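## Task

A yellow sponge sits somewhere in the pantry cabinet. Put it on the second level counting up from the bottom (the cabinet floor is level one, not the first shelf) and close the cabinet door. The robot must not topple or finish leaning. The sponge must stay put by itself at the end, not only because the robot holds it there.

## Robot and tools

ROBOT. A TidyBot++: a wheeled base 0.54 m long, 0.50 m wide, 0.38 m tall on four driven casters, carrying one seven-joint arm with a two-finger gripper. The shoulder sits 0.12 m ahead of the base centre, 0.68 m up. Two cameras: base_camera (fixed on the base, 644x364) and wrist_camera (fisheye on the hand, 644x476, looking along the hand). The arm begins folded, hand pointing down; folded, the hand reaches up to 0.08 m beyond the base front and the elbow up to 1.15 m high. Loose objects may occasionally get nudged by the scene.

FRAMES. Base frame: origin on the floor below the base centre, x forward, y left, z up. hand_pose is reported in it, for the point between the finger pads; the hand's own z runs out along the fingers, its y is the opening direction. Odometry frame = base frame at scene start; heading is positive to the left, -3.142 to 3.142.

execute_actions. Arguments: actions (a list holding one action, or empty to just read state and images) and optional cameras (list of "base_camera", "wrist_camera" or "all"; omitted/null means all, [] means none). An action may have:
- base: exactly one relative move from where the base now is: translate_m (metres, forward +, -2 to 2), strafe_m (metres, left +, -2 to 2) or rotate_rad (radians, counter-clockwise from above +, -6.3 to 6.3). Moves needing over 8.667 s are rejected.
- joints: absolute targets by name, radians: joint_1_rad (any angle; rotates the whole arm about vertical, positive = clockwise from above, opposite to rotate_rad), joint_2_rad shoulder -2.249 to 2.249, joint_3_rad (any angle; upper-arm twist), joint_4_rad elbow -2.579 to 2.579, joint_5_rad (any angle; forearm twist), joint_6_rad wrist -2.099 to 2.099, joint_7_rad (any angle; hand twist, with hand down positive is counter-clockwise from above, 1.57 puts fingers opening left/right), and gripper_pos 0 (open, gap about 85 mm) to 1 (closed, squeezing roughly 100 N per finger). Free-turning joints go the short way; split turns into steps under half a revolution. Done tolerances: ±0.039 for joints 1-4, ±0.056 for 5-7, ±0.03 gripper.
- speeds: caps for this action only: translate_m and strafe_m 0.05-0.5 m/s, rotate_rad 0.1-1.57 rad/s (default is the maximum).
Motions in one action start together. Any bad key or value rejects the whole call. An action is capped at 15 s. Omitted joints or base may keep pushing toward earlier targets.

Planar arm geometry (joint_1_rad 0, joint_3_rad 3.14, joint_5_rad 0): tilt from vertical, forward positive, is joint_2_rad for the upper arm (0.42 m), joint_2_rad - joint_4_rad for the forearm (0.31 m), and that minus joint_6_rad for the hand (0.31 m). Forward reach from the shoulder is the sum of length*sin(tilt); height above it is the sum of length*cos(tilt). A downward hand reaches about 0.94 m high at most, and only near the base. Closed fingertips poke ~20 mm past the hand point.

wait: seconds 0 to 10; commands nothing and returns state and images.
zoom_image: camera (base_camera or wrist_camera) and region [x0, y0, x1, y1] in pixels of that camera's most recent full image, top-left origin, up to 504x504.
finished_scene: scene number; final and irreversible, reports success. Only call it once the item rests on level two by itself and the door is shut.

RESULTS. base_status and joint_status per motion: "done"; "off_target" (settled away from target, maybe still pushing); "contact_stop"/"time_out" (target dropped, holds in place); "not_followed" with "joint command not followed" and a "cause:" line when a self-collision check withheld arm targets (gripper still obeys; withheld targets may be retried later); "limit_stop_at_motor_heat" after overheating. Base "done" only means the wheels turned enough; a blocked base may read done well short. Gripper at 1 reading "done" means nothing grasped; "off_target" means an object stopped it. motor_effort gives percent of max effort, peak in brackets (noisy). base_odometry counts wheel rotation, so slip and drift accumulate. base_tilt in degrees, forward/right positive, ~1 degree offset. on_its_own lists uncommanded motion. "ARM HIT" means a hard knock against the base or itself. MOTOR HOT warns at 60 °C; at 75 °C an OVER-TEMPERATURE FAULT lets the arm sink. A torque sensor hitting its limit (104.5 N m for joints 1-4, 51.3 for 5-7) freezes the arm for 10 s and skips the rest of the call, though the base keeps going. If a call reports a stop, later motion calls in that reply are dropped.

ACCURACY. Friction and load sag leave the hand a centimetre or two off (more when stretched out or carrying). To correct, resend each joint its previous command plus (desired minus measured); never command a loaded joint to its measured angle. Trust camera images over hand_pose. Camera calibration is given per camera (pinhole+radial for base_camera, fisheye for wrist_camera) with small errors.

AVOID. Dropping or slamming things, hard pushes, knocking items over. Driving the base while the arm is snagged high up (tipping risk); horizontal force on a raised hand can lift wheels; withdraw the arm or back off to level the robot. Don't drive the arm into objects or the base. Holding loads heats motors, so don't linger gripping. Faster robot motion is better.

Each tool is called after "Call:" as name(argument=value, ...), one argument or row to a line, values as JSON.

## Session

Call:
execute_actions(
  actions=[],
)

Scene clock: 0.00 s.
base_odometry: x=+0.000 y=+0.000 heading=+0.000 (m, m, rad; odometry frame)
base_tilt: forward=+0.8 right=+0.1 (deg)
base_status: not commanded
joint_positions: joint_1_rad=+0.051 joint_2_rad=-0.323 joint_3_rad=+3.170 joint_4_rad=-2.533 joint_5_rad=-0.030 joint_6_rad=-0.884 joint_7_rad=+1.527 gripper_pos=+0.000
joint_status: not commanded
motor_effort: joint_1_rad=-2 joint_2_rad=-2 joint_3_rad=+1 joint_4_rad=+15 joint_5_rad=+1 joint_6_rad=+2 joint_7_rad=+1 (%)
hand_pose: x=+0.2529 y=-0.0008 z=+0.5824 quat_wxyz=(-0.016, +0.997, -0.070, +0.023) (m; base frame)
pictures: base_camera, wrist_camera
camera_calibration (this result's frames):
wrist_camera: T_world_to_cam=[[-0.11603, -0.991129, -0.0648155, 0.0744233], [-0.991108, 0.119812, -0.0578805, 0.341313], [0.0651327, 0.0575233, -0.996217, 0.700057], [0, 0, 0, 1]] pos_world=[0.301317, -0.0074, 0.721988]
Images, in order (width x height): base_camera 644x364, wrist_camera 644x476.

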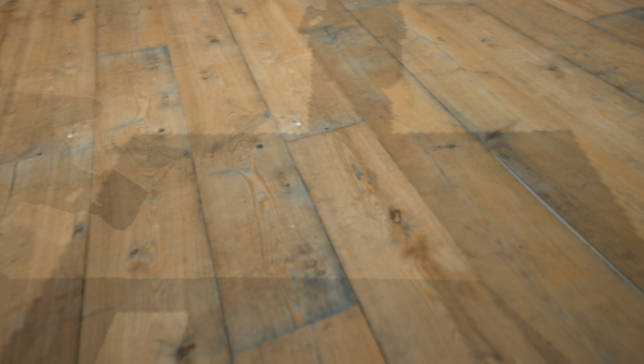

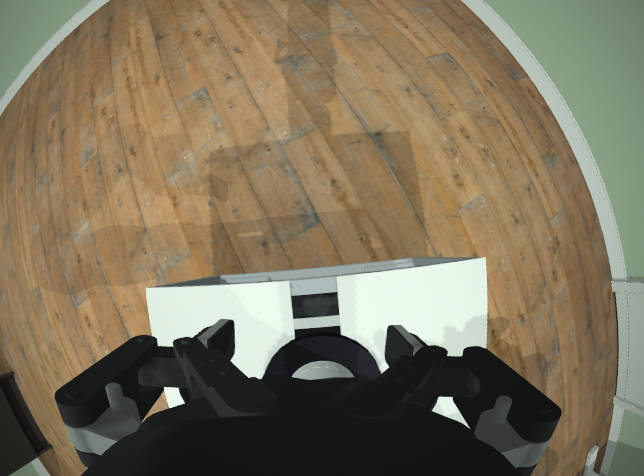

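Something dark at the left rear.

Call:
execute_actions(
  actions=[
    {"base":{"rotate_rad":1.9},"joints":{"joint_1_rad":0,"joint_2_rad":-0.6,"joint_3_rad":3.14,"joint_4_rad":-2.3,"joint_5_rad":0,"joint_6_rad":0.0,"joint_7_rad":1.57}},
  ],
)

Scene clock: 3.17 s.
base_odometry: x=+0.000 y=+0.000 heading=+1.900 (m, m, rad; odometry frame)
base_tilt: forward=+0.7 right=+0.1 (deg)
base_status: done
joint_positions: joint_1_rad=+0.018 joint_2_rad=-0.580 joint_3_rad=+3.153 joint_4_rad=-2.309 joint_5_rad=-0.030 joint_6_rad=-0.026 joint_7_rad=+1.540 gripper_pos=+0.000
joint_status: all done
motor_effort: joint_1_rad=-1(3) joint_2_rad=-1(4) joint_3_rad=+1(1) joint_4_rad=+24(24) joint_5_rad=+0(0) joint_6_rad=+9(9) joint_7_rad=+1(1) (%)
hand_pose: x=+0.5047 y=-0.0106 z=+0.9274 quat_wxyz=(-0.013, +0.768, -0.036, +0.639) (m; base frame)
pictures: base_camera, wrist_camera
camera_calibration (this result's frames):
wrist_camera: T_world_to_cam=[[-0.00398877, -0.998707, -0.0506881, 0.0465693], [-0.1686, 0.0506345, -0.984383, 1.05542], [0.985676, 0.00461955, -0.168584, -0.204858], [0, 0, 0, 1]] pos_world=[0.380053, -0.00598516, 1.00676]
Images, in order (width x height): base_camera 644x364, wrist_camera 644x476.

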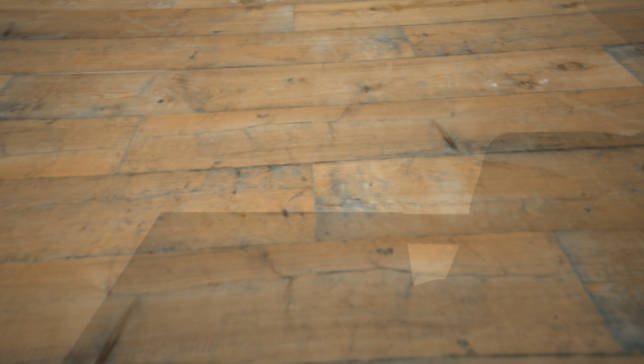

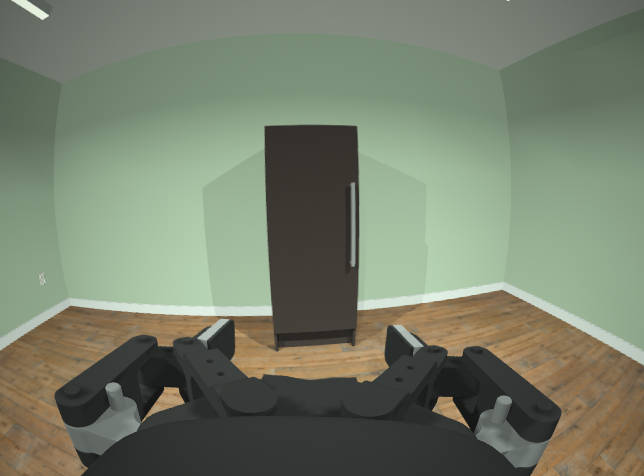

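Call:
execute_actions(
  actions=[
    {"base":{"translate_m":1.05}},
  ],
)

Scene clock: 7.70 s.
base_odometry: x=-0.340 y=+0.993 heading=+1.900 (m, m, rad; odometry frame)
base_tilt: forward=+0.8 right=+0.1 (deg)
base_status: done
joint_positions: joint_1_rad=+0.018 joint_2_rad=-0.584 joint_3_rad=+3.153 joint_4_rad=-2.309 joint_5_rad=-0.030 joint_6_rad=-0.026 joint_7_rad=+1.540 gripper_pos=+0.000
joint_status: not commanded
motor_effort: joint_1_rad=-1(1) joint_2_rad=-2(4) joint_3_rad=+1(1) joint_4_rad=+23(24) joint_5_rad=+0(1) joint_6_rad=+9(10) joint_7_rad=+1(1) (%)
hand_pose: x=+0.5038 y=-0.0105 z=+0.9289 quat_wxyz=(-0.013, +0.767, -0.036, +0.641) (m; base frame)
pictures: base_camera, wrist_camera
camera_calibration (this result's frames):
wrist_camera: T_world_to_cam=[[-0.00366337, -0.998712, -0.050608, 0.0464759], [-0.164789, 0.0505194, -0.985034, 1.05541], [0.986322, 0.00473111, -0.164762, -0.20754], [0, 0, 0, 1]] pos_world=[0.378792, -0.00592063, 1.00777]
Images, in order (width x height): base_camera 644x364, wrist_camera 644x476.

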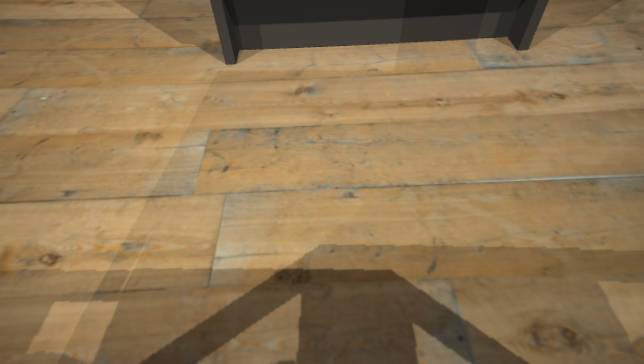

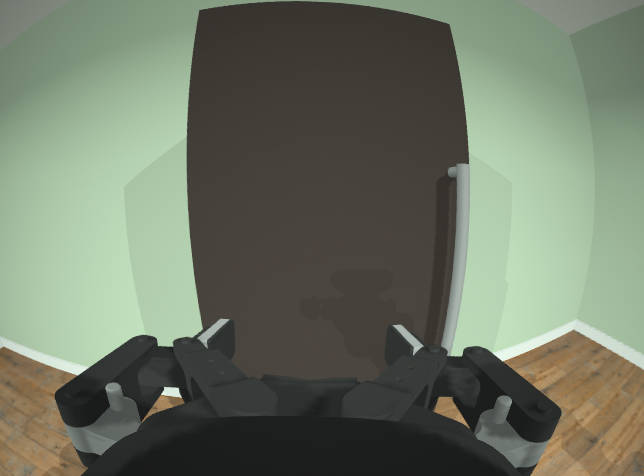

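Call:
execute_actions(
  actions=[
    {"base":{"strafe_m":-0.27}},
  ],
  cameras=[],
)

Call:
execute_actions(
  actions=[
    {"base":{"translate_m":0.2},"speeds":{"translate_m":0.2}},
  ],
)

Scene clock: 11.80 s.
base_odometry: x=-0.085 y=+1.081 heading=+1.901 (m, m, rad; odometry frame)
base_tilt: forward=+0.7 right=+0.1 (deg)
base_status: done
joint_positions: joint_1_rad=+0.018 joint_2_rad=-0.584 joint_3_rad=+3.151 joint_4_rad=-2.309 joint_5_rad=-0.030 joint_6_rad=-0.026 joint_7_rad=+1.540 gripper_pos=+0.000
joint_status: not commanded
motor_effort: joint_1_rad=-1(1) joint_2_rad=-1(2) joint_3_rad=+1(3) joint_4_rad=+23(24) joint_5_rad=+0(0) joint_6_rad=+9(9) joint_7_rad=+1(1) (%)
hand_pose: x=+0.5038 y=-0.0098 z=+0.9289 quat_wxyz=(-0.013, +0.767, -0.035, +0.641) (m; base frame)
pictures: none
No camera images: the call's "cameras" was empty. Leave "cameras" out to get every camera's image.

Scene clock: 13.57 s.
base_odometry: x=-0.149 y=+1.270 heading=+1.901 (m, m, rad; odometry frame)
base_tilt: forward=+0.8 right=+0.1 (deg)
base_status: done
joint_positions: joint_1_rad=+0.018 joint_2_rad=-0.586 joint_3_rad=+3.151 joint_4_rad=-2.309 joint_5_rad=-0.030 joint_6_rad=-0.026 joint_7_rad=+1.540 gripper_pos=+0.000
joint_status: not commanded
motor_effort: joint_1_rad=-1(1) joint_2_rad=-2(4) joint_3_rad=+1(1) joint_4_rad=+23(24) joint_5_rad=+0(0) joint_6_rad=+9(10) joint_7_rad=+1(1) (%)
hand_pose: x=+0.5033 y=-0.0098 z=+0.9297 quat_wxyz=(-0.013, +0.766, -0.035, +0.641) (m; base frame)
pictures: base_camera, wrist_camera
camera_calibration (this result's frames):
wrist_camera: T_world_to_cam=[[-0.00217702, -0.99876, -0.0497375, 0.0457052], [-0.162679, 0.0494287, -0.98544, 1.05542], [0.986677, 0.00594592, -0.162585, -0.209057], [0, 0, 0, 1]] pos_world=[0.378067, -0.00527673, 1.00834]
Images, in order (width x height): base_camera 644x364, wrist_camera 644x476.

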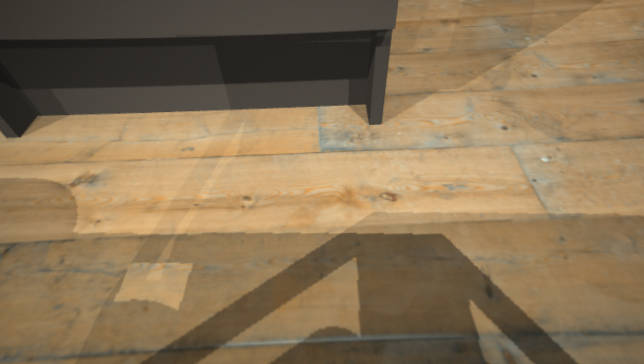

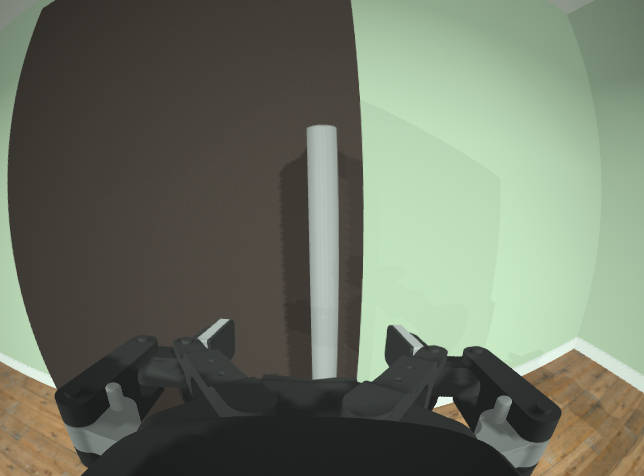

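Call:
execute_actions(
  actions=[
    {"base":{"translate_m":0.11},"speeds":{"translate_m":0.07}},
  ],
  cameras=["wrist_camera"],
)

Call:
execute_actions(
  actions=[
    {"joints":{"gripper_pos":1}},
  ],
  cameras=["wrist_camera"],
)

Call:
execute_actions(
  actions=[
    {"base":{"translate_m":-0.15},"speeds":{"translate_m":0.08}},
  ],
  cameras=["wrist_camera"],
)

Scene clock: 17.03 s.
base_odometry: x=-0.185 y=+1.375 heading=+1.901 (m, m, rad; odometry frame)
base_tilt: forward=+0.7 right=+0.1 (deg)
base_status: done
joint_positions: joint_1_rad=+0.018 joint_2_rad=-0.588 joint_3_rad=+3.151 joint_4_rad=-2.309 joint_5_rad=-0.030 joint_6_rad=-0.026 joint_7_rad=+1.540 gripper_pos=+0.000
joint_status: not commanded
motor_effort: joint_1_rad=-1(0) joint_2_rad=-1(3) joint_3_rad=+1(1) joint_4_rad=+24(24) joint_5_rad=+0(0) joint_6_rad=+10(9) joint_7_rad=+1(1) (%)
hand_pose: x=+0.5030 y=-0.0098 z=+0.9302 quat_wxyz=(-0.013, +0.766, -0.035, +0.642) (m; base frame)
pictures: wrist_camera
camera_calibration (this result's frames):
wrist_camera: T_world_to_cam=[[-0.00211951, -0.998761, -0.0497192, 0.045686], [-0.16154, 0.0494083, -0.985629, 1.05542], [0.986864, 0.00594257, -0.161444, -0.209857], [0, 0, 0, 1]] pos_world=[0.377689, -0.00526989, 1.00864]
Images, in order (width x height): wrist_camera 644x476.

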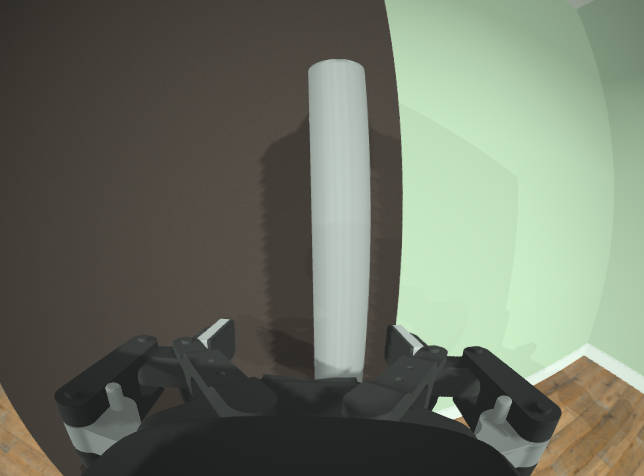

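Scene clock: 18.13 s.
base_odometry: x=-0.185 y=+1.374 heading=+1.901 (m, m, rad; odometry frame)
base_tilt: forward=+0.7 right=+0.1 (deg)
base_status: not commanded
joint_positions: joint_1_rad=+0.030 joint_2_rad=-0.591 joint_3_rad=+3.172 joint_4_rad=-2.310 joint_5_rad=-0.026 joint_6_rad=-0.026 joint_7_rad=+1.552 gripper_pos=+0.747
joint_status: gripper_pos off_target (ended at +0.747, target +1.000)
motor_effort: joint_1_rad=-7(13) joint_2_rad=+0(3) joint_3_rad=-5(11) joint_4_rad=+27(31) joint_5_rad=-1(4) joint_6_rad=+12(15) joint_7_rad=+0(2) (%)
hand_pose: x=+0.5018 y=-0.0240 z=+0.9309 quat_wxyz=(-0.003, +0.765, -0.044, +0.643) (m; base frame)
pictures: wrist_camera
camera_calibration (this result's frames):
wrist_camera: T_world_to_cam=[[-0.0289172, -0.998546, -0.0454864, 0.0410059], [-0.158378, 0.0495076, -0.986137, 1.05549], [0.986955, -0.0213122, -0.159579, -0.210909], [0, 0, 0, 1]] pos_world=[0.37651, -0.0158035, 1.00907]
Images, in order (width x height): wrist_camera 644x476.

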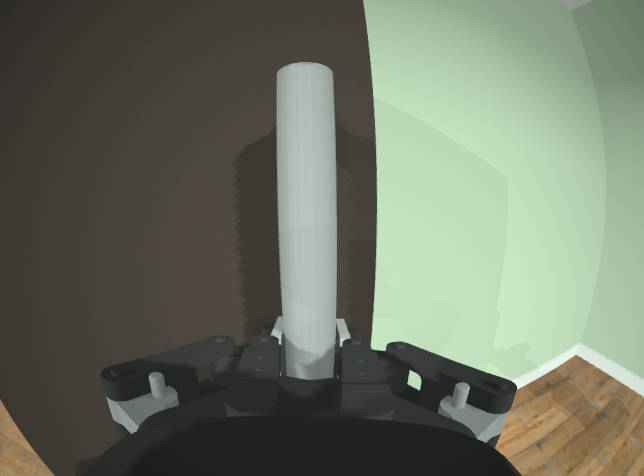

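Scene clock: 20.53 s.
base_odometry: x=-0.136 y=+1.233 heading=+1.901 (m, m, rad; odometry frame)
base_tilt: forward=+0.8 right=+0.1 (deg)
base_status: done
joint_positions: joint_1_rad=+0.006 joint_2_rad=-0.585 joint_3_rad=+3.132 joint_4_rad=-2.307 joint_5_rad=-0.025 joint_6_rad=-0.026 joint_7_rad=+1.555 gripper_pos=+0.751
joint_status: not commanded
motor_effort: joint_1_rad=-1(7) joint_2_rad=-6(9) joint_3_rad=+2(5) joint_4_rad=+26(30) joint_5_rad=-1(2) joint_6_rad=+11(14) joint_7_rad=+0(1) (%)
hand_pose: x=+0.5039 y=+0.0034 z=+0.9304 quat_wxyz=(-0.012, +0.767, -0.013, +0.642) (m; base frame)
pictures: wrist_camera
camera_calibration (this result's frames):
wrist_camera: T_world_to_cam=[[0.0288064, -0.999388, -0.0198421, 0.0154712], [-0.163456, 0.0148736, -0.986438, 1.05696], [0.98613, 0.0316591, -0.162928, -0.209186], [0, 0, 0, 1]] pos_world=[0.378606, 0.0063635, 1.00885]
Images, in order (width x height): wrist_camera 644x476.

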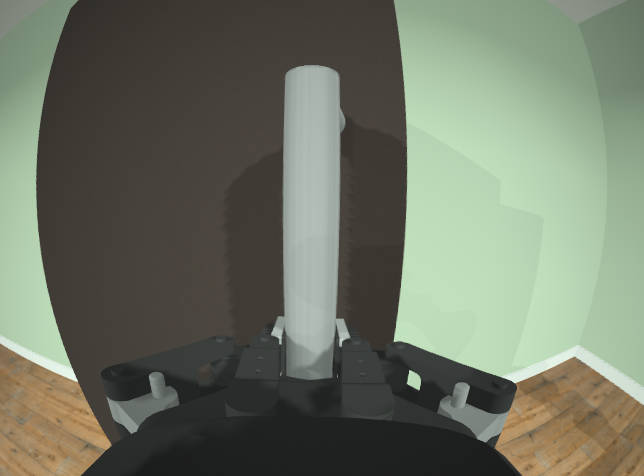

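Same sequence as before.

Call:
execute_actions(
  actions=[
    {"base":{"strafe_m":0.05},"speeds":{"strafe_m":0.08}},
  ],
  cameras=[],
)

Call:
execute_actions(
  actions=[
    {"base":{"translate_m":-0.12},"speeds":{"translate_m":0.1}},
  ],
  cameras=[],
)

Call:
execute_actions(
  actions=[
    {"base":{"strafe_m":0.11},"speeds":{"strafe_m":0.1}},
  ],
  cameras=[],
)

Call:
execute_actions(
  actions=[
    {"base":{"translate_m":-0.1},"speeds":{"translate_m":0.1}},
  ],
  cameras=[],
)

Call:
execute_actions(
  actions=[
    {"base":{"strafe_m":0.12},"speeds":{"strafe_m":0.1}},
  ],
  cameras=[],
)

Call:
execute_actions(
  actions=[
    {"base":{"translate_m":-0.07},"speeds":{"translate_m":0.1}},
  ],
  cameras=[],
)

Call:
execute_actions(
  actions=[
    {"base":{"strafe_m":0.13},"speeds":{"strafe_m":0.1}},
  ],
  cameras=[],
)

Call:
execute_actions(
  actions=[
    {"base":{"translate_m":-0.04},"speeds":{"translate_m":0.1}},
  ],
  cameras=[],
)

Call:
execute_actions(
  actions=[
    {"base":{"strafe_m":0.13},"speeds":{"strafe_m":0.1}},
  ],
)

Scene clock: 24.67 s.
base_odometry: x=-0.183 y=+1.216 heading=+1.900 (m, m, rad; odometry frame)
base_tilt: forward=+0.7 right=+0.1 (deg)
base_status: done
joint_positions: joint_1_rad=+0.050 joint_2_rad=-0.585 joint_3_rad=+3.195 joint_4_rad=-2.307 joint_5_rad=-0.012 joint_6_rad=-0.026 joint_7_rad=+1.567 gripper_pos=+0.751
joint_status: not commanded
motor_effort: joint_1_rad=-11(14) joint_2_rad=+0(7) joint_3_rad=-9(12) joint_4_rad=+28(29) joint_5_rad=-4(5) joint_6_rad=+12(13) joint_7_rad=-3(3) (%)
hand_pose: x=+0.5023 y=-0.0421 z=+0.9304 quat_wxyz=(+0.014, +0.765, -0.052, +0.641) (m; base frame)
pictures: none
No camera images: the call's "cameras" was empty. Leave "cameras" out to get every camera's image.

Scene clock: 26.43 s.
base_odometry: x=-0.145 y=+1.103 heading=+1.900 (m, m, rad; odometry frame)
base_tilt: forward=+0.7 right=+0.1 (deg)
base_status: done
joint_positions: joint_1_rad=-0.014 joint_2_rad=-0.584 joint_3_rad=+3.115 joint_4_rad=-2.307 joint_5_rad=-0.012 joint_6_rad=-0.026 joint_7_rad=+1.567 gripper_pos=+0.754
joint_status: not commanded
motor_effort: joint_1_rad=+3(11) joint_2_rad=-7(9) joint_3_rad=+6(9) joint_4_rad=+24(28) joint_5_rad=+2(3) joint_6_rad=+9(12) joint_7_rad=+3(3) (%)
hand_pose: x=+0.5034 y=+0.0189 z=+0.9299 quat_wxyz=(-0.011, +0.767, +0.012, +0.641) (m; base frame)
pictures: none
No camera images: the call's "cameras" was empty. Leave "cameras" out to get every camera's image.

Scene clock: 28.07 s.
base_odometry: x=-0.248 y=+1.067 heading=+1.900 (m, m, rad; odometry frame)
base_tilt: forward=+0.7 right=+0.1 (deg)
base_status: done
joint_positions: joint_1_rad=+0.097 joint_2_rad=-0.605 joint_3_rad=+3.237 joint_4_rad=-2.319 joint_5_rad=-0.003 joint_6_rad=-0.026 joint_7_rad=+1.574 gripper_pos=+0.754
joint_status: not commanded
motor_effort: joint_1_rad=-19(22) joint_2_rad=+4(8) joint_3_rad=-17(20) joint_4_rad=+32(32) joint_5_rad=-5(5) joint_6_rad=+15(15) joint_7_rad=-4(4) (%)
hand_pose: x=+0.4912 y=-0.0782 z=+0.9306 quat_wxyz=(+0.036, +0.760, -0.085, +0.644) (m; base frame)
pictures: none
No camera images: the call's "cameras" was empty. Leave "cameras" out to get every camera's image.

Scene clock: 29.73 s.
base_odometry: x=-0.216 y=+0.973 heading=+1.900 (m, m, rad; odometry frame)
base_tilt: forward=+0.7 right=+0.1 (deg)
base_status: done
joint_positions: joint_1_rad=+0.000 joint_2_rad=-0.591 joint_3_rad=+3.132 joint_4_rad=-2.312 joint_5_rad=-0.003 joint_6_rad=-0.025 joint_7_rad=+1.574 gripper_pos=+0.757
joint_status: not commanded
motor_effort: joint_1_rad=+0(19) joint_2_rad=-5(9) joint_3_rad=+2(17) joint_4_rad=+21(31) joint_5_rad=+2(5) joint_6_rad=+8(15) joint_7_rad=+4(4) (%)
hand_pose: x=+0.5017 y=+0.0058 z=+0.9298 quat_wxyz=(-0.001, +0.766, +0.005, +0.642) (m; base frame)
pictures: none
No camera images: the call's "cameras" was empty. Leave "cameras" out to get every camera's image.

Scene clock: 31.50 s.
base_odometry: x=-0.329 y=+0.934 heading=+1.899 (m, m, rad; odometry frame)
base_tilt: forward=+0.7 right=+0.1 (deg)
base_status: done
joint_positions: joint_1_rad=+0.104 joint_2_rad=-0.638 joint_3_rad=+3.239 joint_4_rad=-2.338 joint_5_rad=+0.000 joint_6_rad=-0.025 joint_7_rad=+1.577 gripper_pos=+0.757
joint_status: not commanded
motor_effort: joint_1_rad=-20(24) joint_2_rad=+10(12) joint_3_rad=-17(20) joint_4_rad=+33(36) joint_5_rad=-5(6) joint_6_rad=+17(19) joint_7_rad=-4(4) (%)
hand_pose: x=+0.4807 y=-0.0802 z=+0.9304 quat_wxyz=(+0.039, +0.756, -0.086, +0.648) (m; base frame)
pictures: none
No camera images: the call's "cameras" was empty. Leave "cameras" out to get every camera's image.

Scene clock: 32.87 s.
base_odometry: x=-0.307 y=+0.868 heading=+1.899 (m, m, rad; odometry frame)
base_tilt: forward=+0.7 right=+0.1 (deg)
base_status: done
joint_positions: joint_1_rad=+0.010 joint_2_rad=-0.590 joint_3_rad=+3.144 joint_4_rad=-2.311 joint_5_rad=+0.000 joint_6_rad=-0.025 joint_7_rad=+1.577 gripper_pos=+0.759
joint_status: not commanded
motor_effort: joint_1_rad=-2(19) joint_2_rad=-5(11) joint_3_rad=+0(17) joint_4_rad=+21(32) joint_5_rad=+2(6) joint_6_rad=+8(16) joint_7_rad=+3(4) (%)
hand_pose: x=+0.5022 y=-0.0037 z=+0.9298 quat_wxyz=(+0.005, +0.767, -0.003, +0.642) (m; base frame)
pictures: none
No camera images: the call's "cameras" was empty. Leave "cameras" out to get every camera's image.

Scene clock: 34.73 s.
base_odometry: x=-0.430 y=+0.826 heading=+1.899 (m, m, rad; odometry frame)
base_tilt: forward=+0.7 right=+0.1 (deg)
base_status: done
joint_positions: joint_1_rad=+0.093 joint_2_rad=-0.655 joint_3_rad=+3.218 joint_4_rad=-2.348 joint_5_rad=+0.002 joint_6_rad=-0.031 joint_7_rad=+1.579 gripper_pos=+0.759
joint_status: not commanded
motor_effort: joint_1_rad=-19(21) joint_2_rad=+13(16) joint_3_rad=-14(17) joint_4_rad=+35(38) joint_5_rad=-6(7) joint_6_rad=+18(21) joint_7_rad=-4(5) (%)
hand_pose: x=+0.4775 y=-0.0655 z=+0.9297 quat_wxyz=(+0.036, +0.756, -0.069, +0.650) (m; base frame)
pictures: none
No camera images: the call's "cameras" was empty. Leave "cameras" out to get every camera's image.

Scene clock: 35.83 s.
base_odometry: x=-0.417 y=+0.788 heading=+1.899 (m, m, rad; odometry frame)
base_tilt: forward=+0.7 right=+0.1 (deg)
base_status: done
joint_positions: joint_1_rad=+0.025 joint_2_rad=-0.592 joint_3_rad=+3.160 joint_4_rad=-2.311 joint_5_rad=+0.002 joint_6_rad=-0.030 joint_7_rad=+1.579 gripper_pos=+0.761
joint_status: not commanded
motor_effort: joint_1_rad=-5(19) joint_2_rad=-3(14) joint_3_rad=-3(14) joint_4_rad=+25(33) joint_5_rad=+3(5) joint_6_rad=+10(18) joint_7_rad=+3(4) (%)
hand_pose: x=+0.5014 y=-0.0166 z=+0.9295 quat_wxyz=(+0.012, +0.767, -0.015, +0.641) (m; base frame)
pictures: none
No camera images: the call's "cameras" was empty. Leave "cameras" out to get every camera's image.

Scene clock: 37.70 s.
base_odometry: x=-0.540 y=+0.746 heading=+1.899 (m, m, rad; odometry frame)
base_tilt: forward=+0.7 right=+0.1 (deg)
base_status: done
joint_positions: joint_1_rad=+0.050 joint_2_rad=-0.624 joint_3_rad=+3.180 joint_4_rad=-2.330 joint_5_rad=+0.002 joint_6_rad=-0.030 joint_7_rad=+1.579 gripper_pos=+0.761
joint_status: not commanded
motor_effort: joint_1_rad=-12(14) joint_2_rad=+4(10) joint_3_rad=-7(9) joint_4_rad=+30(34) joint_5_rad=-1(2) joint_6_rad=+14(17) joint_7_rad=+0(3) (%)
hand_pose: x=+0.4907 y=-0.0343 z=+0.9295 quat_wxyz=(+0.021, +0.763, -0.034, +0.646) (m; base frame)
pictures: base_camera, wrist_camera
camera_calibration (this result's frames):
wrist_camera: T_world_to_cam=[[-0.0454453, -0.99896, 0.00357036, -0.00717446], [-0.153079, 0.00343203, -0.988208, 1.05063], [0.987168, -0.045456, -0.153076, -0.207366], [0, 0, 0, 1]] pos_world=[0.365209, -0.0201988, 1.00653]
Images, in order (width x height): base_camera 644x364, wrist_camera 644x476.

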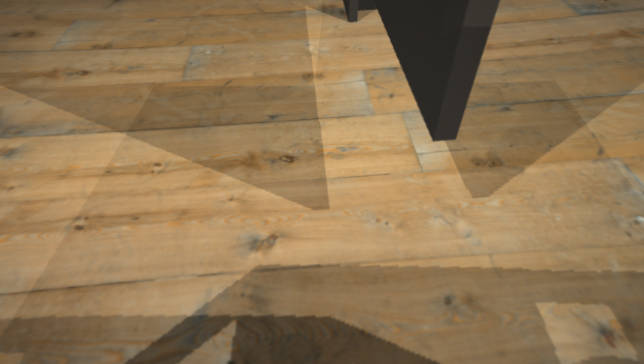

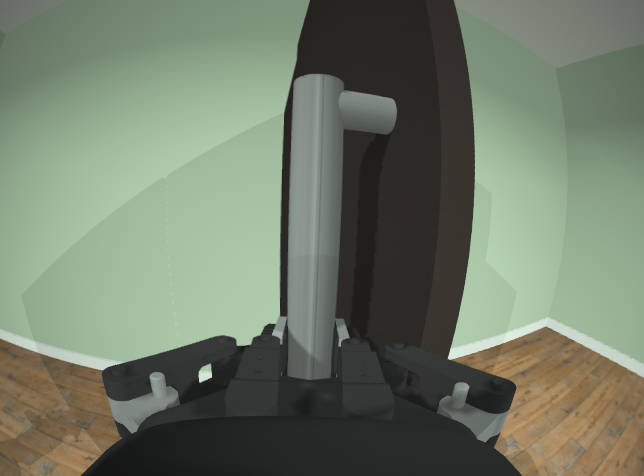

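Call:
execute_actions(
  actions=[
    {"base":{"strafe_m":0.07},"speeds":{"strafe_m":0.1}},
  ],
  cameras=[],
)

Call:
execute_actions(
  actions=[
    {"joints":{"gripper_pos":0,"joint_1_rad":0.05}},
  ],
  cameras=[],
)

Call:
execute_actions(
  actions=[
    {"base":{"translate_m":-0.25},"speeds":{"translate_m":0.2}},
  ],
  cameras=[],
)

Call:
execute_actions(
  actions=[
    {"base":{"strafe_m":-0.6},"joints":{"joint_1_rad":0,"joint_6_rad":-0.35}},
  ],
)

Scene clock: 40.97 s.
base_odometry: x=-0.606 y=+0.723 heading=+1.898 (m, m, rad; odometry frame)
base_tilt: forward=+0.8 right=+0.1 (deg)
base_status: done
joint_positions: joint_1_rad=+0.092 joint_2_rad=-0.614 joint_3_rad=+3.202 joint_4_rad=-2.323 joint_5_rad=+0.002 joint_6_rad=-0.030 joint_7_rad=+1.579 gripper_pos=+0.769
joint_status: not commanded
motor_effort: joint_1_rad=-20(21) joint_2_rad=-3(4) joint_3_rad=-13(14) joint_4_rad=+23(30) joint_5_rad=-5(5) joint_6_rad=+9(14) joint_7_rad=-4(4) (%)
hand_pose: x=+0.4909 y=-0.0602 z=+0.9298 quat_wxyz=(+0.036, +0.762, -0.061, +0.643) (m; base frame)
pictures: none
No camera images: the call's "cameras" was empty. Leave "cameras" out to get every camera's image.

Scene clock: 42.07 s.
base_odometry: x=-0.606 y=+0.723 heading=+1.899 (m, m, rad; odometry frame)
base_tilt: forward=+0.7 right=+0.1 (deg)
base_status: not commanded
joint_positions: joint_1_rad=+0.083 joint_2_rad=-0.570 joint_3_rad=+3.173 joint_4_rad=-2.305 joint_5_rad=+0.002 joint_6_rad=-0.021 joint_7_rad=+1.579 gripper_pos=+0.001
joint_status: all done
motor_effort: joint_1_rad=-6(19) joint_2_rad=-10(12) joint_3_rad=-2(13) joint_4_rad=+21(23) joint_5_rad=+0(5) joint_6_rad=+7(9) joint_7_rad=+0(4) (%)
hand_pose: x=+0.5059 y=-0.0452 z=+0.9270 quat_wxyz=(+0.032, +0.769, -0.043, +0.637) (m; base frame)
pictures: none
No camera images: the call's "cameras" was empty. Leave "cameras" out to get every camera's image.

Scene clock: 44.10 s.
base_odometry: x=-0.526 y=+0.486 heading=+1.898 (m, m, rad; odometry frame)
base_tilt: forward=+0.7 right=+0.1 (deg)
base_status: done
joint_positions: joint_1_rad=+0.071 joint_2_rad=-0.607 joint_3_rad=+3.155 joint_4_rad=-2.299 joint_5_rad=+0.002 joint_6_rad=-0.005 joint_7_rad=+1.579 gripper_pos=+0.000
joint_status: not commanded
motor_effort: joint_1_rad=-1(5) joint_2_rad=-1(24) joint_3_rad=+1(3) joint_4_rad=+24(24) joint_5_rad=+0(2) joint_6_rad=+9(10) joint_7_rad=+1(1) (%)
hand_pose: x=+0.4988 y=-0.0318 z=+0.9503 quat_wxyz=(+0.028, +0.750, -0.029, +0.660) (m; base frame)
pictures: none
No camera images: the call's "cameras" was empty. Leave "cameras" out to get every camera's image.

Scene clock: 46.67 s.
base_odometry: x=+0.043 y=+0.679 heading=+1.898 (m, m, rad; odometry frame)
base_tilt: forward=+0.7 right=+0.1 (deg)
base_status: done
joint_positions: joint_1_rad=+0.018 joint_2_rad=-0.607 joint_3_rad=+3.151 joint_4_rad=-2.302 joint_5_rad=+0.002 joint_6_rad=-0.329 joint_7_rad=+1.579 gripper_pos=+0.000
joint_status: all done
motor_effort: joint_1_rad=-1(1) joint_2_rad=-1(1) joint_3_rad=+1(2) joint_4_rad=+23(26) joint_5_rad=+0(0) joint_6_rad=+9(10) joint_7_rad=+1(1) (%)
hand_pose: x=+0.4709 y=-0.0090 z=+0.8524 quat_wxyz=(+0.008, +0.848, -0.008, +0.530) (m; base frame)
pictures: base_camera, wrist_camera
camera_calibration (this result's frames):
wrist_camera: T_world_to_cam=[[0.0145748, -0.999849, 0.00950514, -0.0158173], [-0.426495, -0.0148145, -0.904368, 1.02845], [0.904372, 0.00912706, -0.426647, 0.0741336], [0, 0, 0, 1]] pos_world=[0.371814, -0.00125564, 0.961875]
Images, in order (width x height): base_camera 644x364, wrist_camera 644x476.

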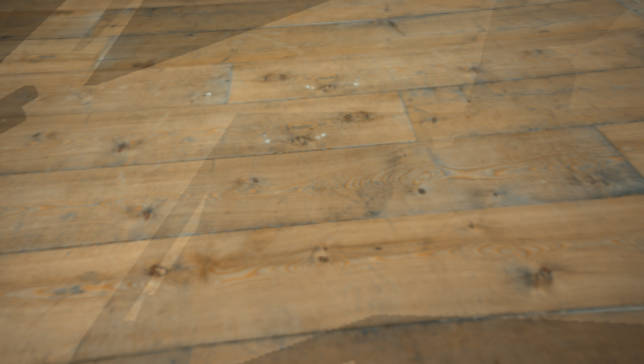

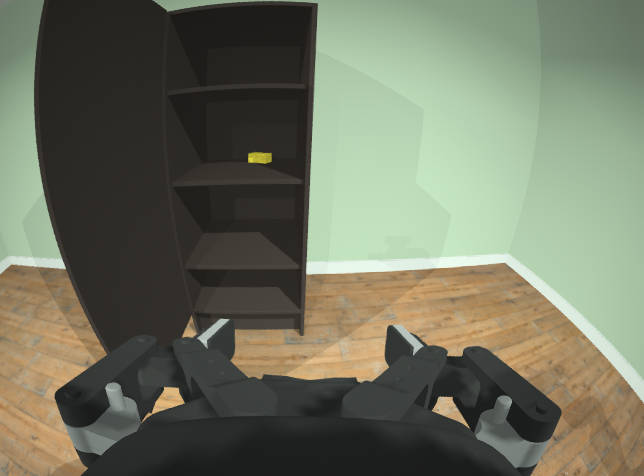

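Call:
execute_actions(
  actions=[
    {"base":{"strafe_m":0.13},"joints":{"joint_1_rad":-0.17,"joint_2_rad":0.86,"joint_3_rad":3.14,"joint_4_rad":-1.2,"joint_5_rad":0,"joint_6_rad":0.37,"joint_7_rad":1.57}},
  ],
  cameras=[],
)

Call:
execute_actions(
  actions=[
    {"base":{"translate_m":0.25},"speeds":{"translate_m":0.25}},
  ],
)

Scene clock: 53.23 s.
base_odometry: x=-0.080 y=+0.637 heading=+1.898 (m, m, rad; odometry frame)
base_tilt: forward=+0.8 right=+0.1 (deg)
base_status: done
joint_positions: joint_1_rad=-0.149 joint_2_rad=+0.845 joint_3_rad=+3.148 joint_4_rad=-1.227 joint_5_rad=+0.002 joint_6_rad=+0.327 joint_7_rad=+1.579 gripper_pos=+0.000
joint_status: all done
motor_effort: joint_1_rad=-2(2) joint_2_rad=-48(50) joint_3_rad=+0(2) joint_4_rad=+21(24) joint_5_rad=+0(1) joint_6_rad=+9(10) joint_7_rad=+1(0) (%)
hand_pose: x=+1.0065 y=+0.1313 z=+0.7558 quat_wxyz=(-0.042, +0.764, +0.061, +0.642) (m; base frame)
pictures: none
No camera images: the call's "cameras" was empty. Leave "cameras" out to get every camera's image.

Scene clock: 55.10 s.
base_odometry: x=-0.161 y=+0.874 heading=+1.898 (m, m, rad; odometry frame)
base_tilt: forward=+0.8 right=+0.1 (deg)
base_status: done
joint_positions: joint_1_rad=-0.151 joint_2_rad=+0.846 joint_3_rad=+3.148 joint_4_rad=-1.223 joint_5_rad=+0.002 joint_6_rad=+0.330 joint_7_rad=+1.579 gripper_pos=+0.000
joint_status: not commanded
motor_effort: joint_1_rad=-1(3) joint_2_rad=-49(50) joint_3_rad=+0(1) joint_4_rad=+22(22) joint_5_rad=+0(0) joint_6_rad=+10(9) joint_7_rad=+1(1) (%)
hand_pose: x=+1.0072 y=+0.1334 z=+0.7587 quat_wxyz=(-0.043, +0.761, +0.062, +0.644) (m; base frame)
pictures: base_camera, wrist_camera
camera_calibration (this result's frames):
wrist_camera: T_world_to_cam=[[0.182005, -0.982832, 0.0302613, -0.0670168], [-0.147478, -0.057712, -0.98738, 0.962281], [0.972175, 0.175246, -0.15545, -0.748304], [0, 0, 0, 1]] pos_world=[0.881595, 0.120806, 0.835842]
Images, in order (width x height): base_camera 644x364, wrist_camera 644x476.

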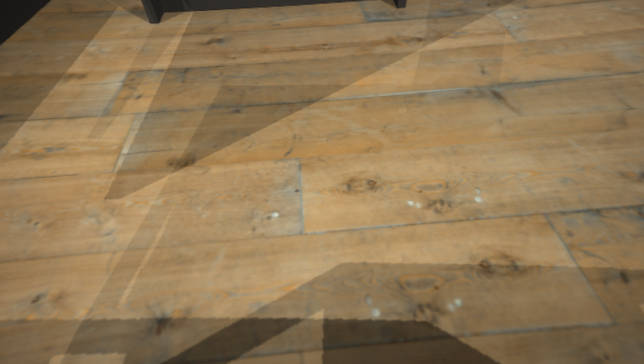

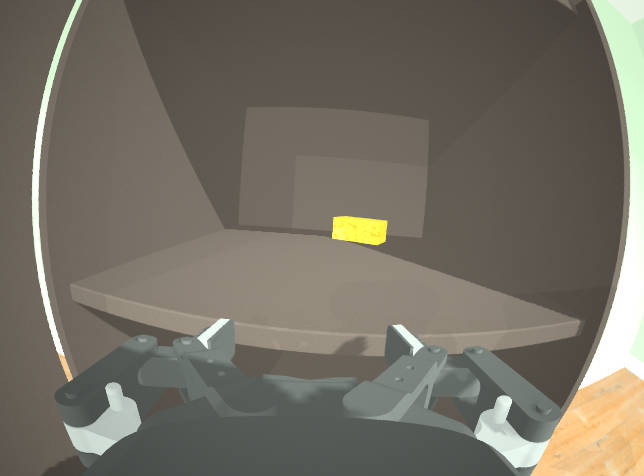

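Call:
execute_actions(
  actions=[
    {"base":{"strafe_m":-0.09},"joints":{"joint_2_rad":0.80,"joint_6_rad":0.33,"gripper_pos":1}},
  ],
  cameras=[],
)

Call:
execute_actions(
  actions=[
    {"base":{"translate_m":0.28},"speeds":{"translate_m":0.15}},
  ],
  cameras=["wrist_camera"],
)

Scene clock: 59.23 s.
base_odometry: x=-0.075 y=+0.903 heading=+1.898 (m, m, rad; odometry frame)
base_tilt: forward=+0.8 right=+0.1 (deg)
base_status: done
joint_positions: joint_1_rad=-0.161 joint_2_rad=+0.816 joint_3_rad=+3.148 joint_4_rad=-1.220 joint_5_rad=+0.002 joint_6_rad=+0.330 joint_7_rad=+1.579 gripper_pos=+0.999
joint_status: all done
motor_effort: joint_1_rad=-1(5) joint_2_rad=-48(50) joint_3_rad=+0(2) joint_4_rad=+22(23) joint_5_rad=+0(0) joint_6_rad=+10(10) joint_7_rad=+1(1) (%)
hand_pose: x=+1.0036 y=+0.1415 z=+0.7872 quat_wxyz=(-0.047, +0.751, +0.064, +0.656) (m; base frame)
pictures: none
No camera images: the call's "cameras" was empty. Leave "cameras" out to get every camera's image.

Scene clock: 61.77 s.
base_odometry: x=-0.165 y=+1.169 heading=+1.898 (m, m, rad; odometry frame)
base_tilt: forward=+0.8 right=+0.0 (deg)
base_status: done
joint_positions: joint_1_rad=-0.161 joint_2_rad=+0.814 joint_3_rad=+3.148 joint_4_rad=-1.219 joint_5_rad=+0.002 joint_6_rad=+0.330 joint_7_rad=+1.579 gripper_pos=+0.999
joint_status: not commanded
motor_effort: joint_1_rad=-2(1) joint_2_rad=-48(50) joint_3_rad=+0(0) joint_4_rad=+22(24) joint_5_rad=+0(0) joint_6_rad=+10(10) joint_7_rad=+1(1) (%)
hand_pose: x=+1.0036 y=+0.1415 z=+0.7888 quat_wxyz=(-0.047, +0.750, +0.064, +0.657) (m; base frame)
pictures: wrist_camera
camera_calibration (this result's frames):
wrist_camera: T_world_to_cam=[[0.190393, -0.98121, 0.0312775, -0.068714], [-0.113139, -0.0535792, -0.992133, 0.960575], [0.975167, 0.185356, -0.121214, -0.773041], [0, 0, 0, 1]] pos_world=[0.875605, 0.127332, 0.861464]
Images, in order (width x height): wrist_camera 644x476.

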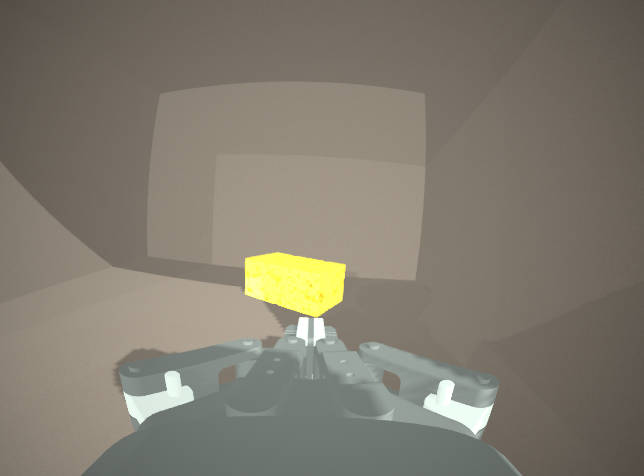

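Call:
execute_actions(
  actions=[
    {"base":{"strafe_m":-0.04},"speeds":{"strafe_m":0.05}},
  ],
  cameras=[],
)

Call:
execute_actions(
  actions=[
    {"base":{"translate_m":0.06},"speeds":{"translate_m":0.06}},
  ],
  cameras=["wrist_camera"],
)

Call:
execute_actions(
  actions=[
    {"base":{"strafe_m":0.06},"speeds":{"strafe_m":0.05}},
  ],
  cameras=["wrist_camera"],
)

Call:
execute_actions(
  actions=[
    {"base":{"translate_m":-0.07},"joints":{"gripper_pos":0},"speeds":{"translate_m":0.07}},
  ],
  cameras=["wrist_camera"],
)

Scene clock: 66.67 s.
base_odometry: x=-0.128 y=+1.182 heading=+1.898 (m, m, rad; odometry frame)
base_tilt: forward=+0.8 right=+0.1 (deg)
base_status: done
joint_positions: joint_1_rad=-0.162 joint_2_rad=+0.814 joint_3_rad=+3.148 joint_4_rad=-1.219 joint_5_rad=+0.002 joint_6_rad=+0.330 joint_7_rad=+1.579 gripper_pos=+0.999
joint_status: not commanded
motor_effort: joint_1_rad=-1(5) joint_2_rad=-48(49) joint_3_rad=+0(2) joint_4_rad=+22(22) joint_5_rad=+0(1) joint_6_rad=+10(10) joint_7_rad=+1(1) (%)
hand_pose: x=+1.0033 y=+0.1432 z=+0.7888 quat_wxyz=(-0.047, +0.750, +0.065, +0.657) (m; base frame)
pictures: none
No camera images: the call's "cameras" was empty. Leave "cameras" out to get every camera's image.

Scene clock: 68.17 s.
base_odometry: x=-0.147 y=+1.239 heading=+1.898 (m, m, rad; odometry frame)
base_tilt: forward=+0.8 right=+0.1 (deg)
base_status: done
joint_positions: joint_1_rad=-0.162 joint_2_rad=+0.813 joint_3_rad=+3.148 joint_4_rad=-1.219 joint_5_rad=+0.002 joint_6_rad=+0.330 joint_7_rad=+1.579 gripper_pos=+0.999
joint_status: not commanded
motor_effort: joint_1_rad=-1(2) joint_2_rad=-48(50) joint_3_rad=+0(0) joint_4_rad=+22(24) joint_5_rad=+0(0) joint_6_rad=+10(10) joint_7_rad=+1(1) (%)
hand_pose: x=+1.0033 y=+0.1432 z=+0.7898 quat_wxyz=(-0.047, +0.749, +0.065, +0.657) (m; base frame)
pictures: wrist_camera
camera_calibration (this result's frames):
wrist_camera: T_world_to_cam=[[0.192243, -0.980849, 0.0312606, -0.0689233], [-0.11181, -0.0535395, -0.992286, 0.960432], [0.974957, 0.187264, -0.119962, -0.773977], [0, 0, 0, 1]] pos_world=[0.87523, 0.128756, 0.862331]
Images, in order (width x height): wrist_camera 644x476.

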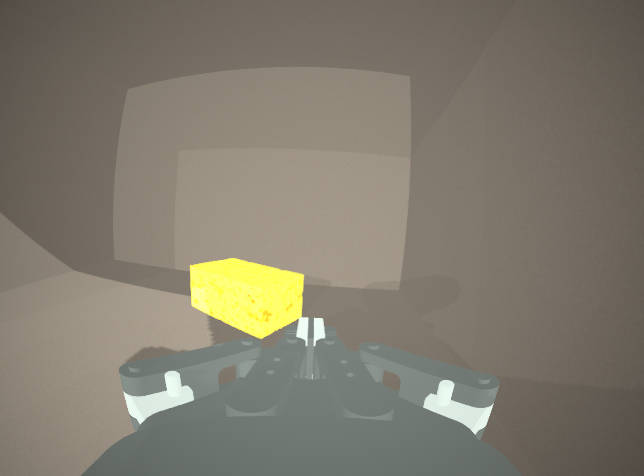

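Scene clock: 69.87 s.
base_odometry: x=-0.204 y=+1.219 heading=+1.898 (m, m, rad; odometry frame)
base_tilt: forward=+0.8 right=+0.1 (deg)
base_status: done
joint_positions: joint_1_rad=-0.164 joint_2_rad=+0.813 joint_3_rad=+3.148 joint_4_rad=-1.219 joint_5_rad=+0.002 joint_6_rad=+0.330 joint_7_rad=+1.579 gripper_pos=+0.999
joint_status: not commanded
motor_effort: joint_1_rad=-1(6) joint_2_rad=-48(49) joint_3_rad=+0(2) joint_4_rad=+22(22) joint_5_rad=+0(0) joint_6_rad=+9(10) joint_7_rad=+1(1) (%)
hand_pose: x=+1.0030 y=+0.1450 z=+0.7898 quat_wxyz=(-0.048, +0.749, +0.066, +0.657) (m; base frame)
pictures: wrist_camera
camera_calibration (this result's frames):
wrist_camera: T_world_to_cam=[[0.194145, -0.980475, 0.0312599, -0.0691492], [-0.111706, -0.0537555, -0.992286, 0.96042], [0.974592, 0.189155, -0.119961, -0.773933], [0, 0, 0, 1]] pos_world=[0.874979, 0.130223, 0.862331]
Images, in order (width x height): wrist_camera 644x476.

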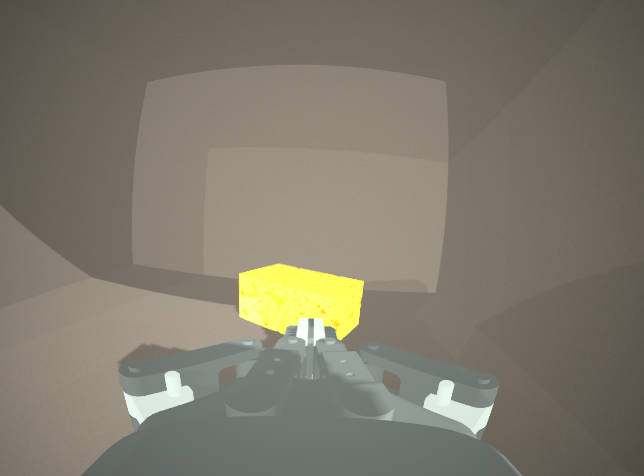

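Scene clock: 71.40 s.
base_odometry: x=-0.181 y=+1.153 heading=+1.898 (m, m, rad; odometry frame)
base_tilt: forward=+0.7 right=+0.1 (deg)
base_status: done
joint_positions: joint_1_rad=-0.164 joint_2_rad=+0.813 joint_3_rad=+3.148 joint_4_rad=-1.219 joint_5_rad=+0.002 joint_6_rad=+0.330 joint_7_rad=+1.579 gripper_pos=+0.000
joint_status: all done
motor_effort: joint_1_rad=-1(0) joint_2_rad=-48(51) joint_3_rad=+0(0) joint_4_rad=+22(22) joint_5_rad=+0(0) joint_6_rad=+9(10) joint_7_rad=+1(1) (%)
hand_pose: x=+1.0031 y=+0.1450 z=+0.7902 quat_wxyz=(-0.048, +0.749, +0.066, +0.657) (m; base frame)
pictures: wrist_camera
camera_calibration (this result's frames):
wrist_camera: T_world_to_cam=[[0.194128, -0.980477, 0.0312802, -0.0691618], [-0.111117, -0.0536597, -0.992358, 0.96029], [0.974663, 0.189169, -0.119365, -0.774479], [0, 0, 0, 1]] pos_world=[0.874986, 0.130224, 0.862669]
Images, in order (width x height): wrist_camera 644x476.

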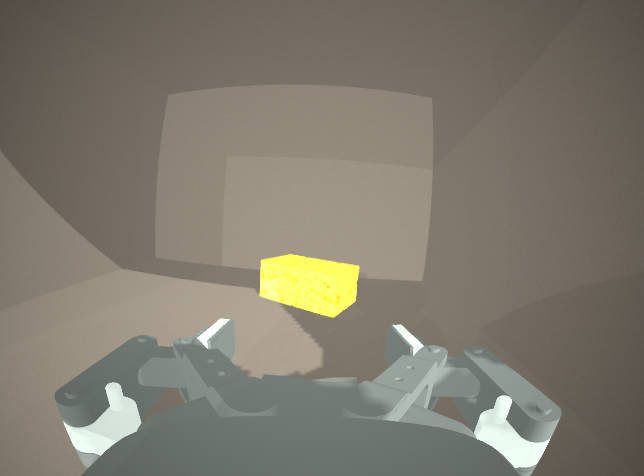

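Call:
execute_actions(
  actions=[
    {"base":{"strafe_m":-0.06},"joints":{"gripper_pos":1,"joint_6_rad":0.27},"speeds":{"strafe_m":0.06}},
  ],
  cameras=[],
)

Call:
execute_actions(
  actions=[
    {"base":{"translate_m":0.11},"speeds":{"translate_m":0.06}},
  ],
  cameras=["wrist_camera"],
)

Call:
execute_actions(
  actions=[
    {"base":{"strafe_m":0.07},"speeds":{"strafe_m":0.05}},
  ],
  cameras=["wrist_camera"],
)

Call:
execute_actions(
  actions=[
    {"base":{"translate_m":-0.09},"speeds":{"translate_m":0.07}},
  ],
  cameras=[],
)

Call:
execute_actions(
  actions=[
    {"joints":{"gripper_pos":0}},
  ],
  cameras=["wrist_camera"],
)

Scene clock: 75.10 s.
base_odometry: x=-0.124 y=+1.172 heading=+1.898 (m, m, rad; odometry frame)
base_tilt: forward=+0.8 right=+0.1 (deg)
base_status: done
joint_positions: joint_1_rad=-0.166 joint_2_rad=+0.813 joint_3_rad=+3.147 joint_4_rad=-1.219 joint_5_rad=+0.002 joint_6_rad=+0.308 joint_7_rad=+1.579 gripper_pos=+0.999
joint_status: all done
motor_effort: joint_1_rad=-1(6) joint_2_rad=-48(50) joint_3_rad=+0(1) joint_4_rad=+22(23) joint_5_rad=+0(0) joint_6_rad=+10(9) joint_7_rad=+1(1) (%)
hand_pose: x=+1.0019 y=+0.1464 z=+0.7837 quat_wxyz=(-0.048, +0.756, +0.067, +0.649) (m; base frame)
pictures: none
No camera images: the call's "cameras" was empty. Leave "cameras" out to get every camera's image.

Scene clock: 77.43 s.
base_odometry: x=-0.160 y=+1.277 heading=+1.897 (m, m, rad; odometry frame)
base_tilt: forward=+0.8 right=+0.1 (deg)
base_status: done
joint_positions: joint_1_rad=-0.166 joint_2_rad=+0.813 joint_3_rad=+3.147 joint_4_rad=-1.218 joint_5_rad=+0.002 joint_6_rad=+0.308 joint_7_rad=+1.579 gripper_pos=+0.999
joint_status: not commanded
motor_effort: joint_1_rad=-1(0) joint_2_rad=-48(50) joint_3_rad=+0(0) joint_4_rad=+22(23) joint_5_rad=+1(1) joint_6_rad=+9(10) joint_7_rad=+1(1) (%)
hand_pose: x=+1.0019 y=+0.1464 z=+0.7839 quat_wxyz=(-0.048, +0.756, +0.067, +0.649) (m; base frame)
pictures: wrist_camera
camera_calibration (this result's frames):
wrist_camera: T_world_to_cam=[[0.196486, -0.980032, 0.0305003, -0.0691105], [-0.131613, -0.0571866, -0.98965, 0.972875], [0.971633, 0.190438, -0.140221, -0.755159], [0, 0, 0, 1]] pos_world=[0.87536, 0.131716, 0.859025]
Images, in order (width x height): wrist_camera 644x476.

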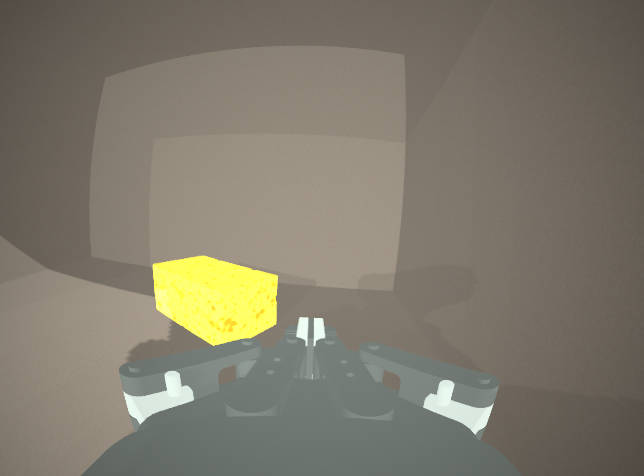

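Scene clock: 79.33 s.
base_odometry: x=-0.226 y=+1.254 heading=+1.897 (m, m, rad; odometry frame)
base_tilt: forward=+0.8 right=+0.1 (deg)
base_status: done
joint_positions: joint_1_rad=-0.167 joint_2_rad=+0.813 joint_3_rad=+3.147 joint_4_rad=-1.218 joint_5_rad=+0.002 joint_6_rad=+0.308 joint_7_rad=+1.579 gripper_pos=+0.999
joint_status: not commanded
motor_effort: joint_1_rad=+0(5) joint_2_rad=-48(49) joint_3_rad=+0(1) joint_4_rad=+22(22) joint_5_rad=+0(0) joint_6_rad=+9(10) joint_7_rad=+1(1) (%)
hand_pose: x=+1.0017 y=+0.1475 z=+0.7839 quat_wxyz=(-0.048, +0.756, +0.067, +0.649) (m; base frame)
pictures: wrist_camera
camera_calibration (this result's frames):
wrist_camera: T_world_to_cam=[[0.197671, -0.979794, 0.0304931, -0.0692467], [-0.131544, -0.0573386, -0.989651, 0.972867], [0.971402, 0.191614, -0.140221, -0.755132], [0, 0, 0, 1]] pos_world=[0.8752, 0.132629, 0.859025]
Images, in order (width x height): wrist_camera 644x476.

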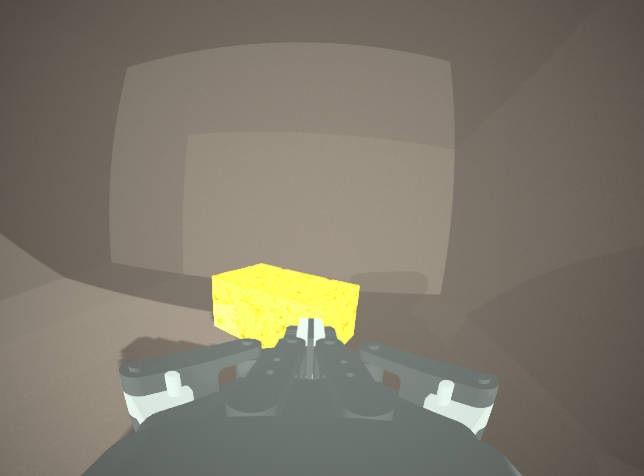

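Scene clock: 81.13 s.
base_odometry: x=-0.197 y=+1.169 heading=+1.897 (m, m, rad; odometry frame)
base_tilt: forward=+0.8 right=+0.1 (deg)
base_status: done
joint_positions: joint_1_rad=-0.167 joint_2_rad=+0.813 joint_3_rad=+3.147 joint_4_rad=-1.218 joint_5_rad=+0.002 joint_6_rad=+0.308 joint_7_rad=+1.579 gripper_pos=+0.999
joint_status: not commanded
motor_effort: joint_1_rad=-1(0) joint_2_rad=-47(51) joint_3_rad=+0(0) joint_4_rad=+21(22) joint_5_rad=+1(0) joint_6_rad=+9(10) joint_7_rad=+1(1) (%)
hand_pose: x=+1.0018 y=+0.1475 z=+0.7841 quat_wxyz=(-0.048, +0.756, +0.067, +0.649) (m; base frame)
pictures: none
No camera images: the call's "cameras" was empty. Leave "cameras" out to get every camera's image.

Scene clock: 82.23 s.
base_odometry: x=-0.197 y=+1.169 heading=+1.897 (m, m, rad; odometry frame)
base_tilt: forward=+0.8 right=+0.1 (deg)
base_status: not commanded
joint_positions: joint_1_rad=-0.167 joint_2_rad=+0.813 joint_3_rad=+3.147 joint_4_rad=-1.218 joint_5_rad=+0.002 joint_6_rad=+0.308 joint_7_rad=+1.579 gripper_pos=+0.000
joint_status: all done
motor_effort: joint_1_rad=-1(0) joint_2_rad=-48(48) joint_3_rad=+0(0) joint_4_rad=+22(22) joint_5_rad=+1(0) joint_6_rad=+9(10) joint_7_rad=+1(1) (%)
hand_pose: x=+1.0018 y=+0.1475 z=+0.7841 quat_wxyz=(-0.048, +0.756, +0.067, +0.649) (m; base frame)
pictures: wrist_camera
camera_calibration (this result's frames):
wrist_camera: T_world_to_cam=[[0.197664, -0.979795, 0.0305029, -0.0692544], [-0.131271, -0.0572935, -0.98969, 0.972832], [0.971441, 0.191621, -0.139943, -0.755417], [0, 0, 0, 1]] pos_world=[0.875236, 0.132636, 0.859198]
Images, in order (width x height): wrist_camera 644x476.

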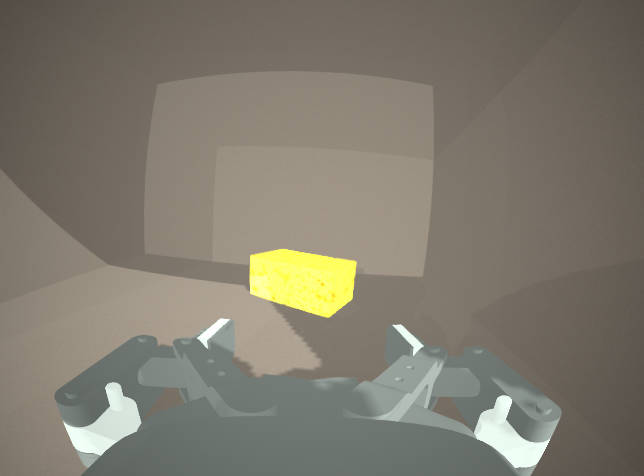

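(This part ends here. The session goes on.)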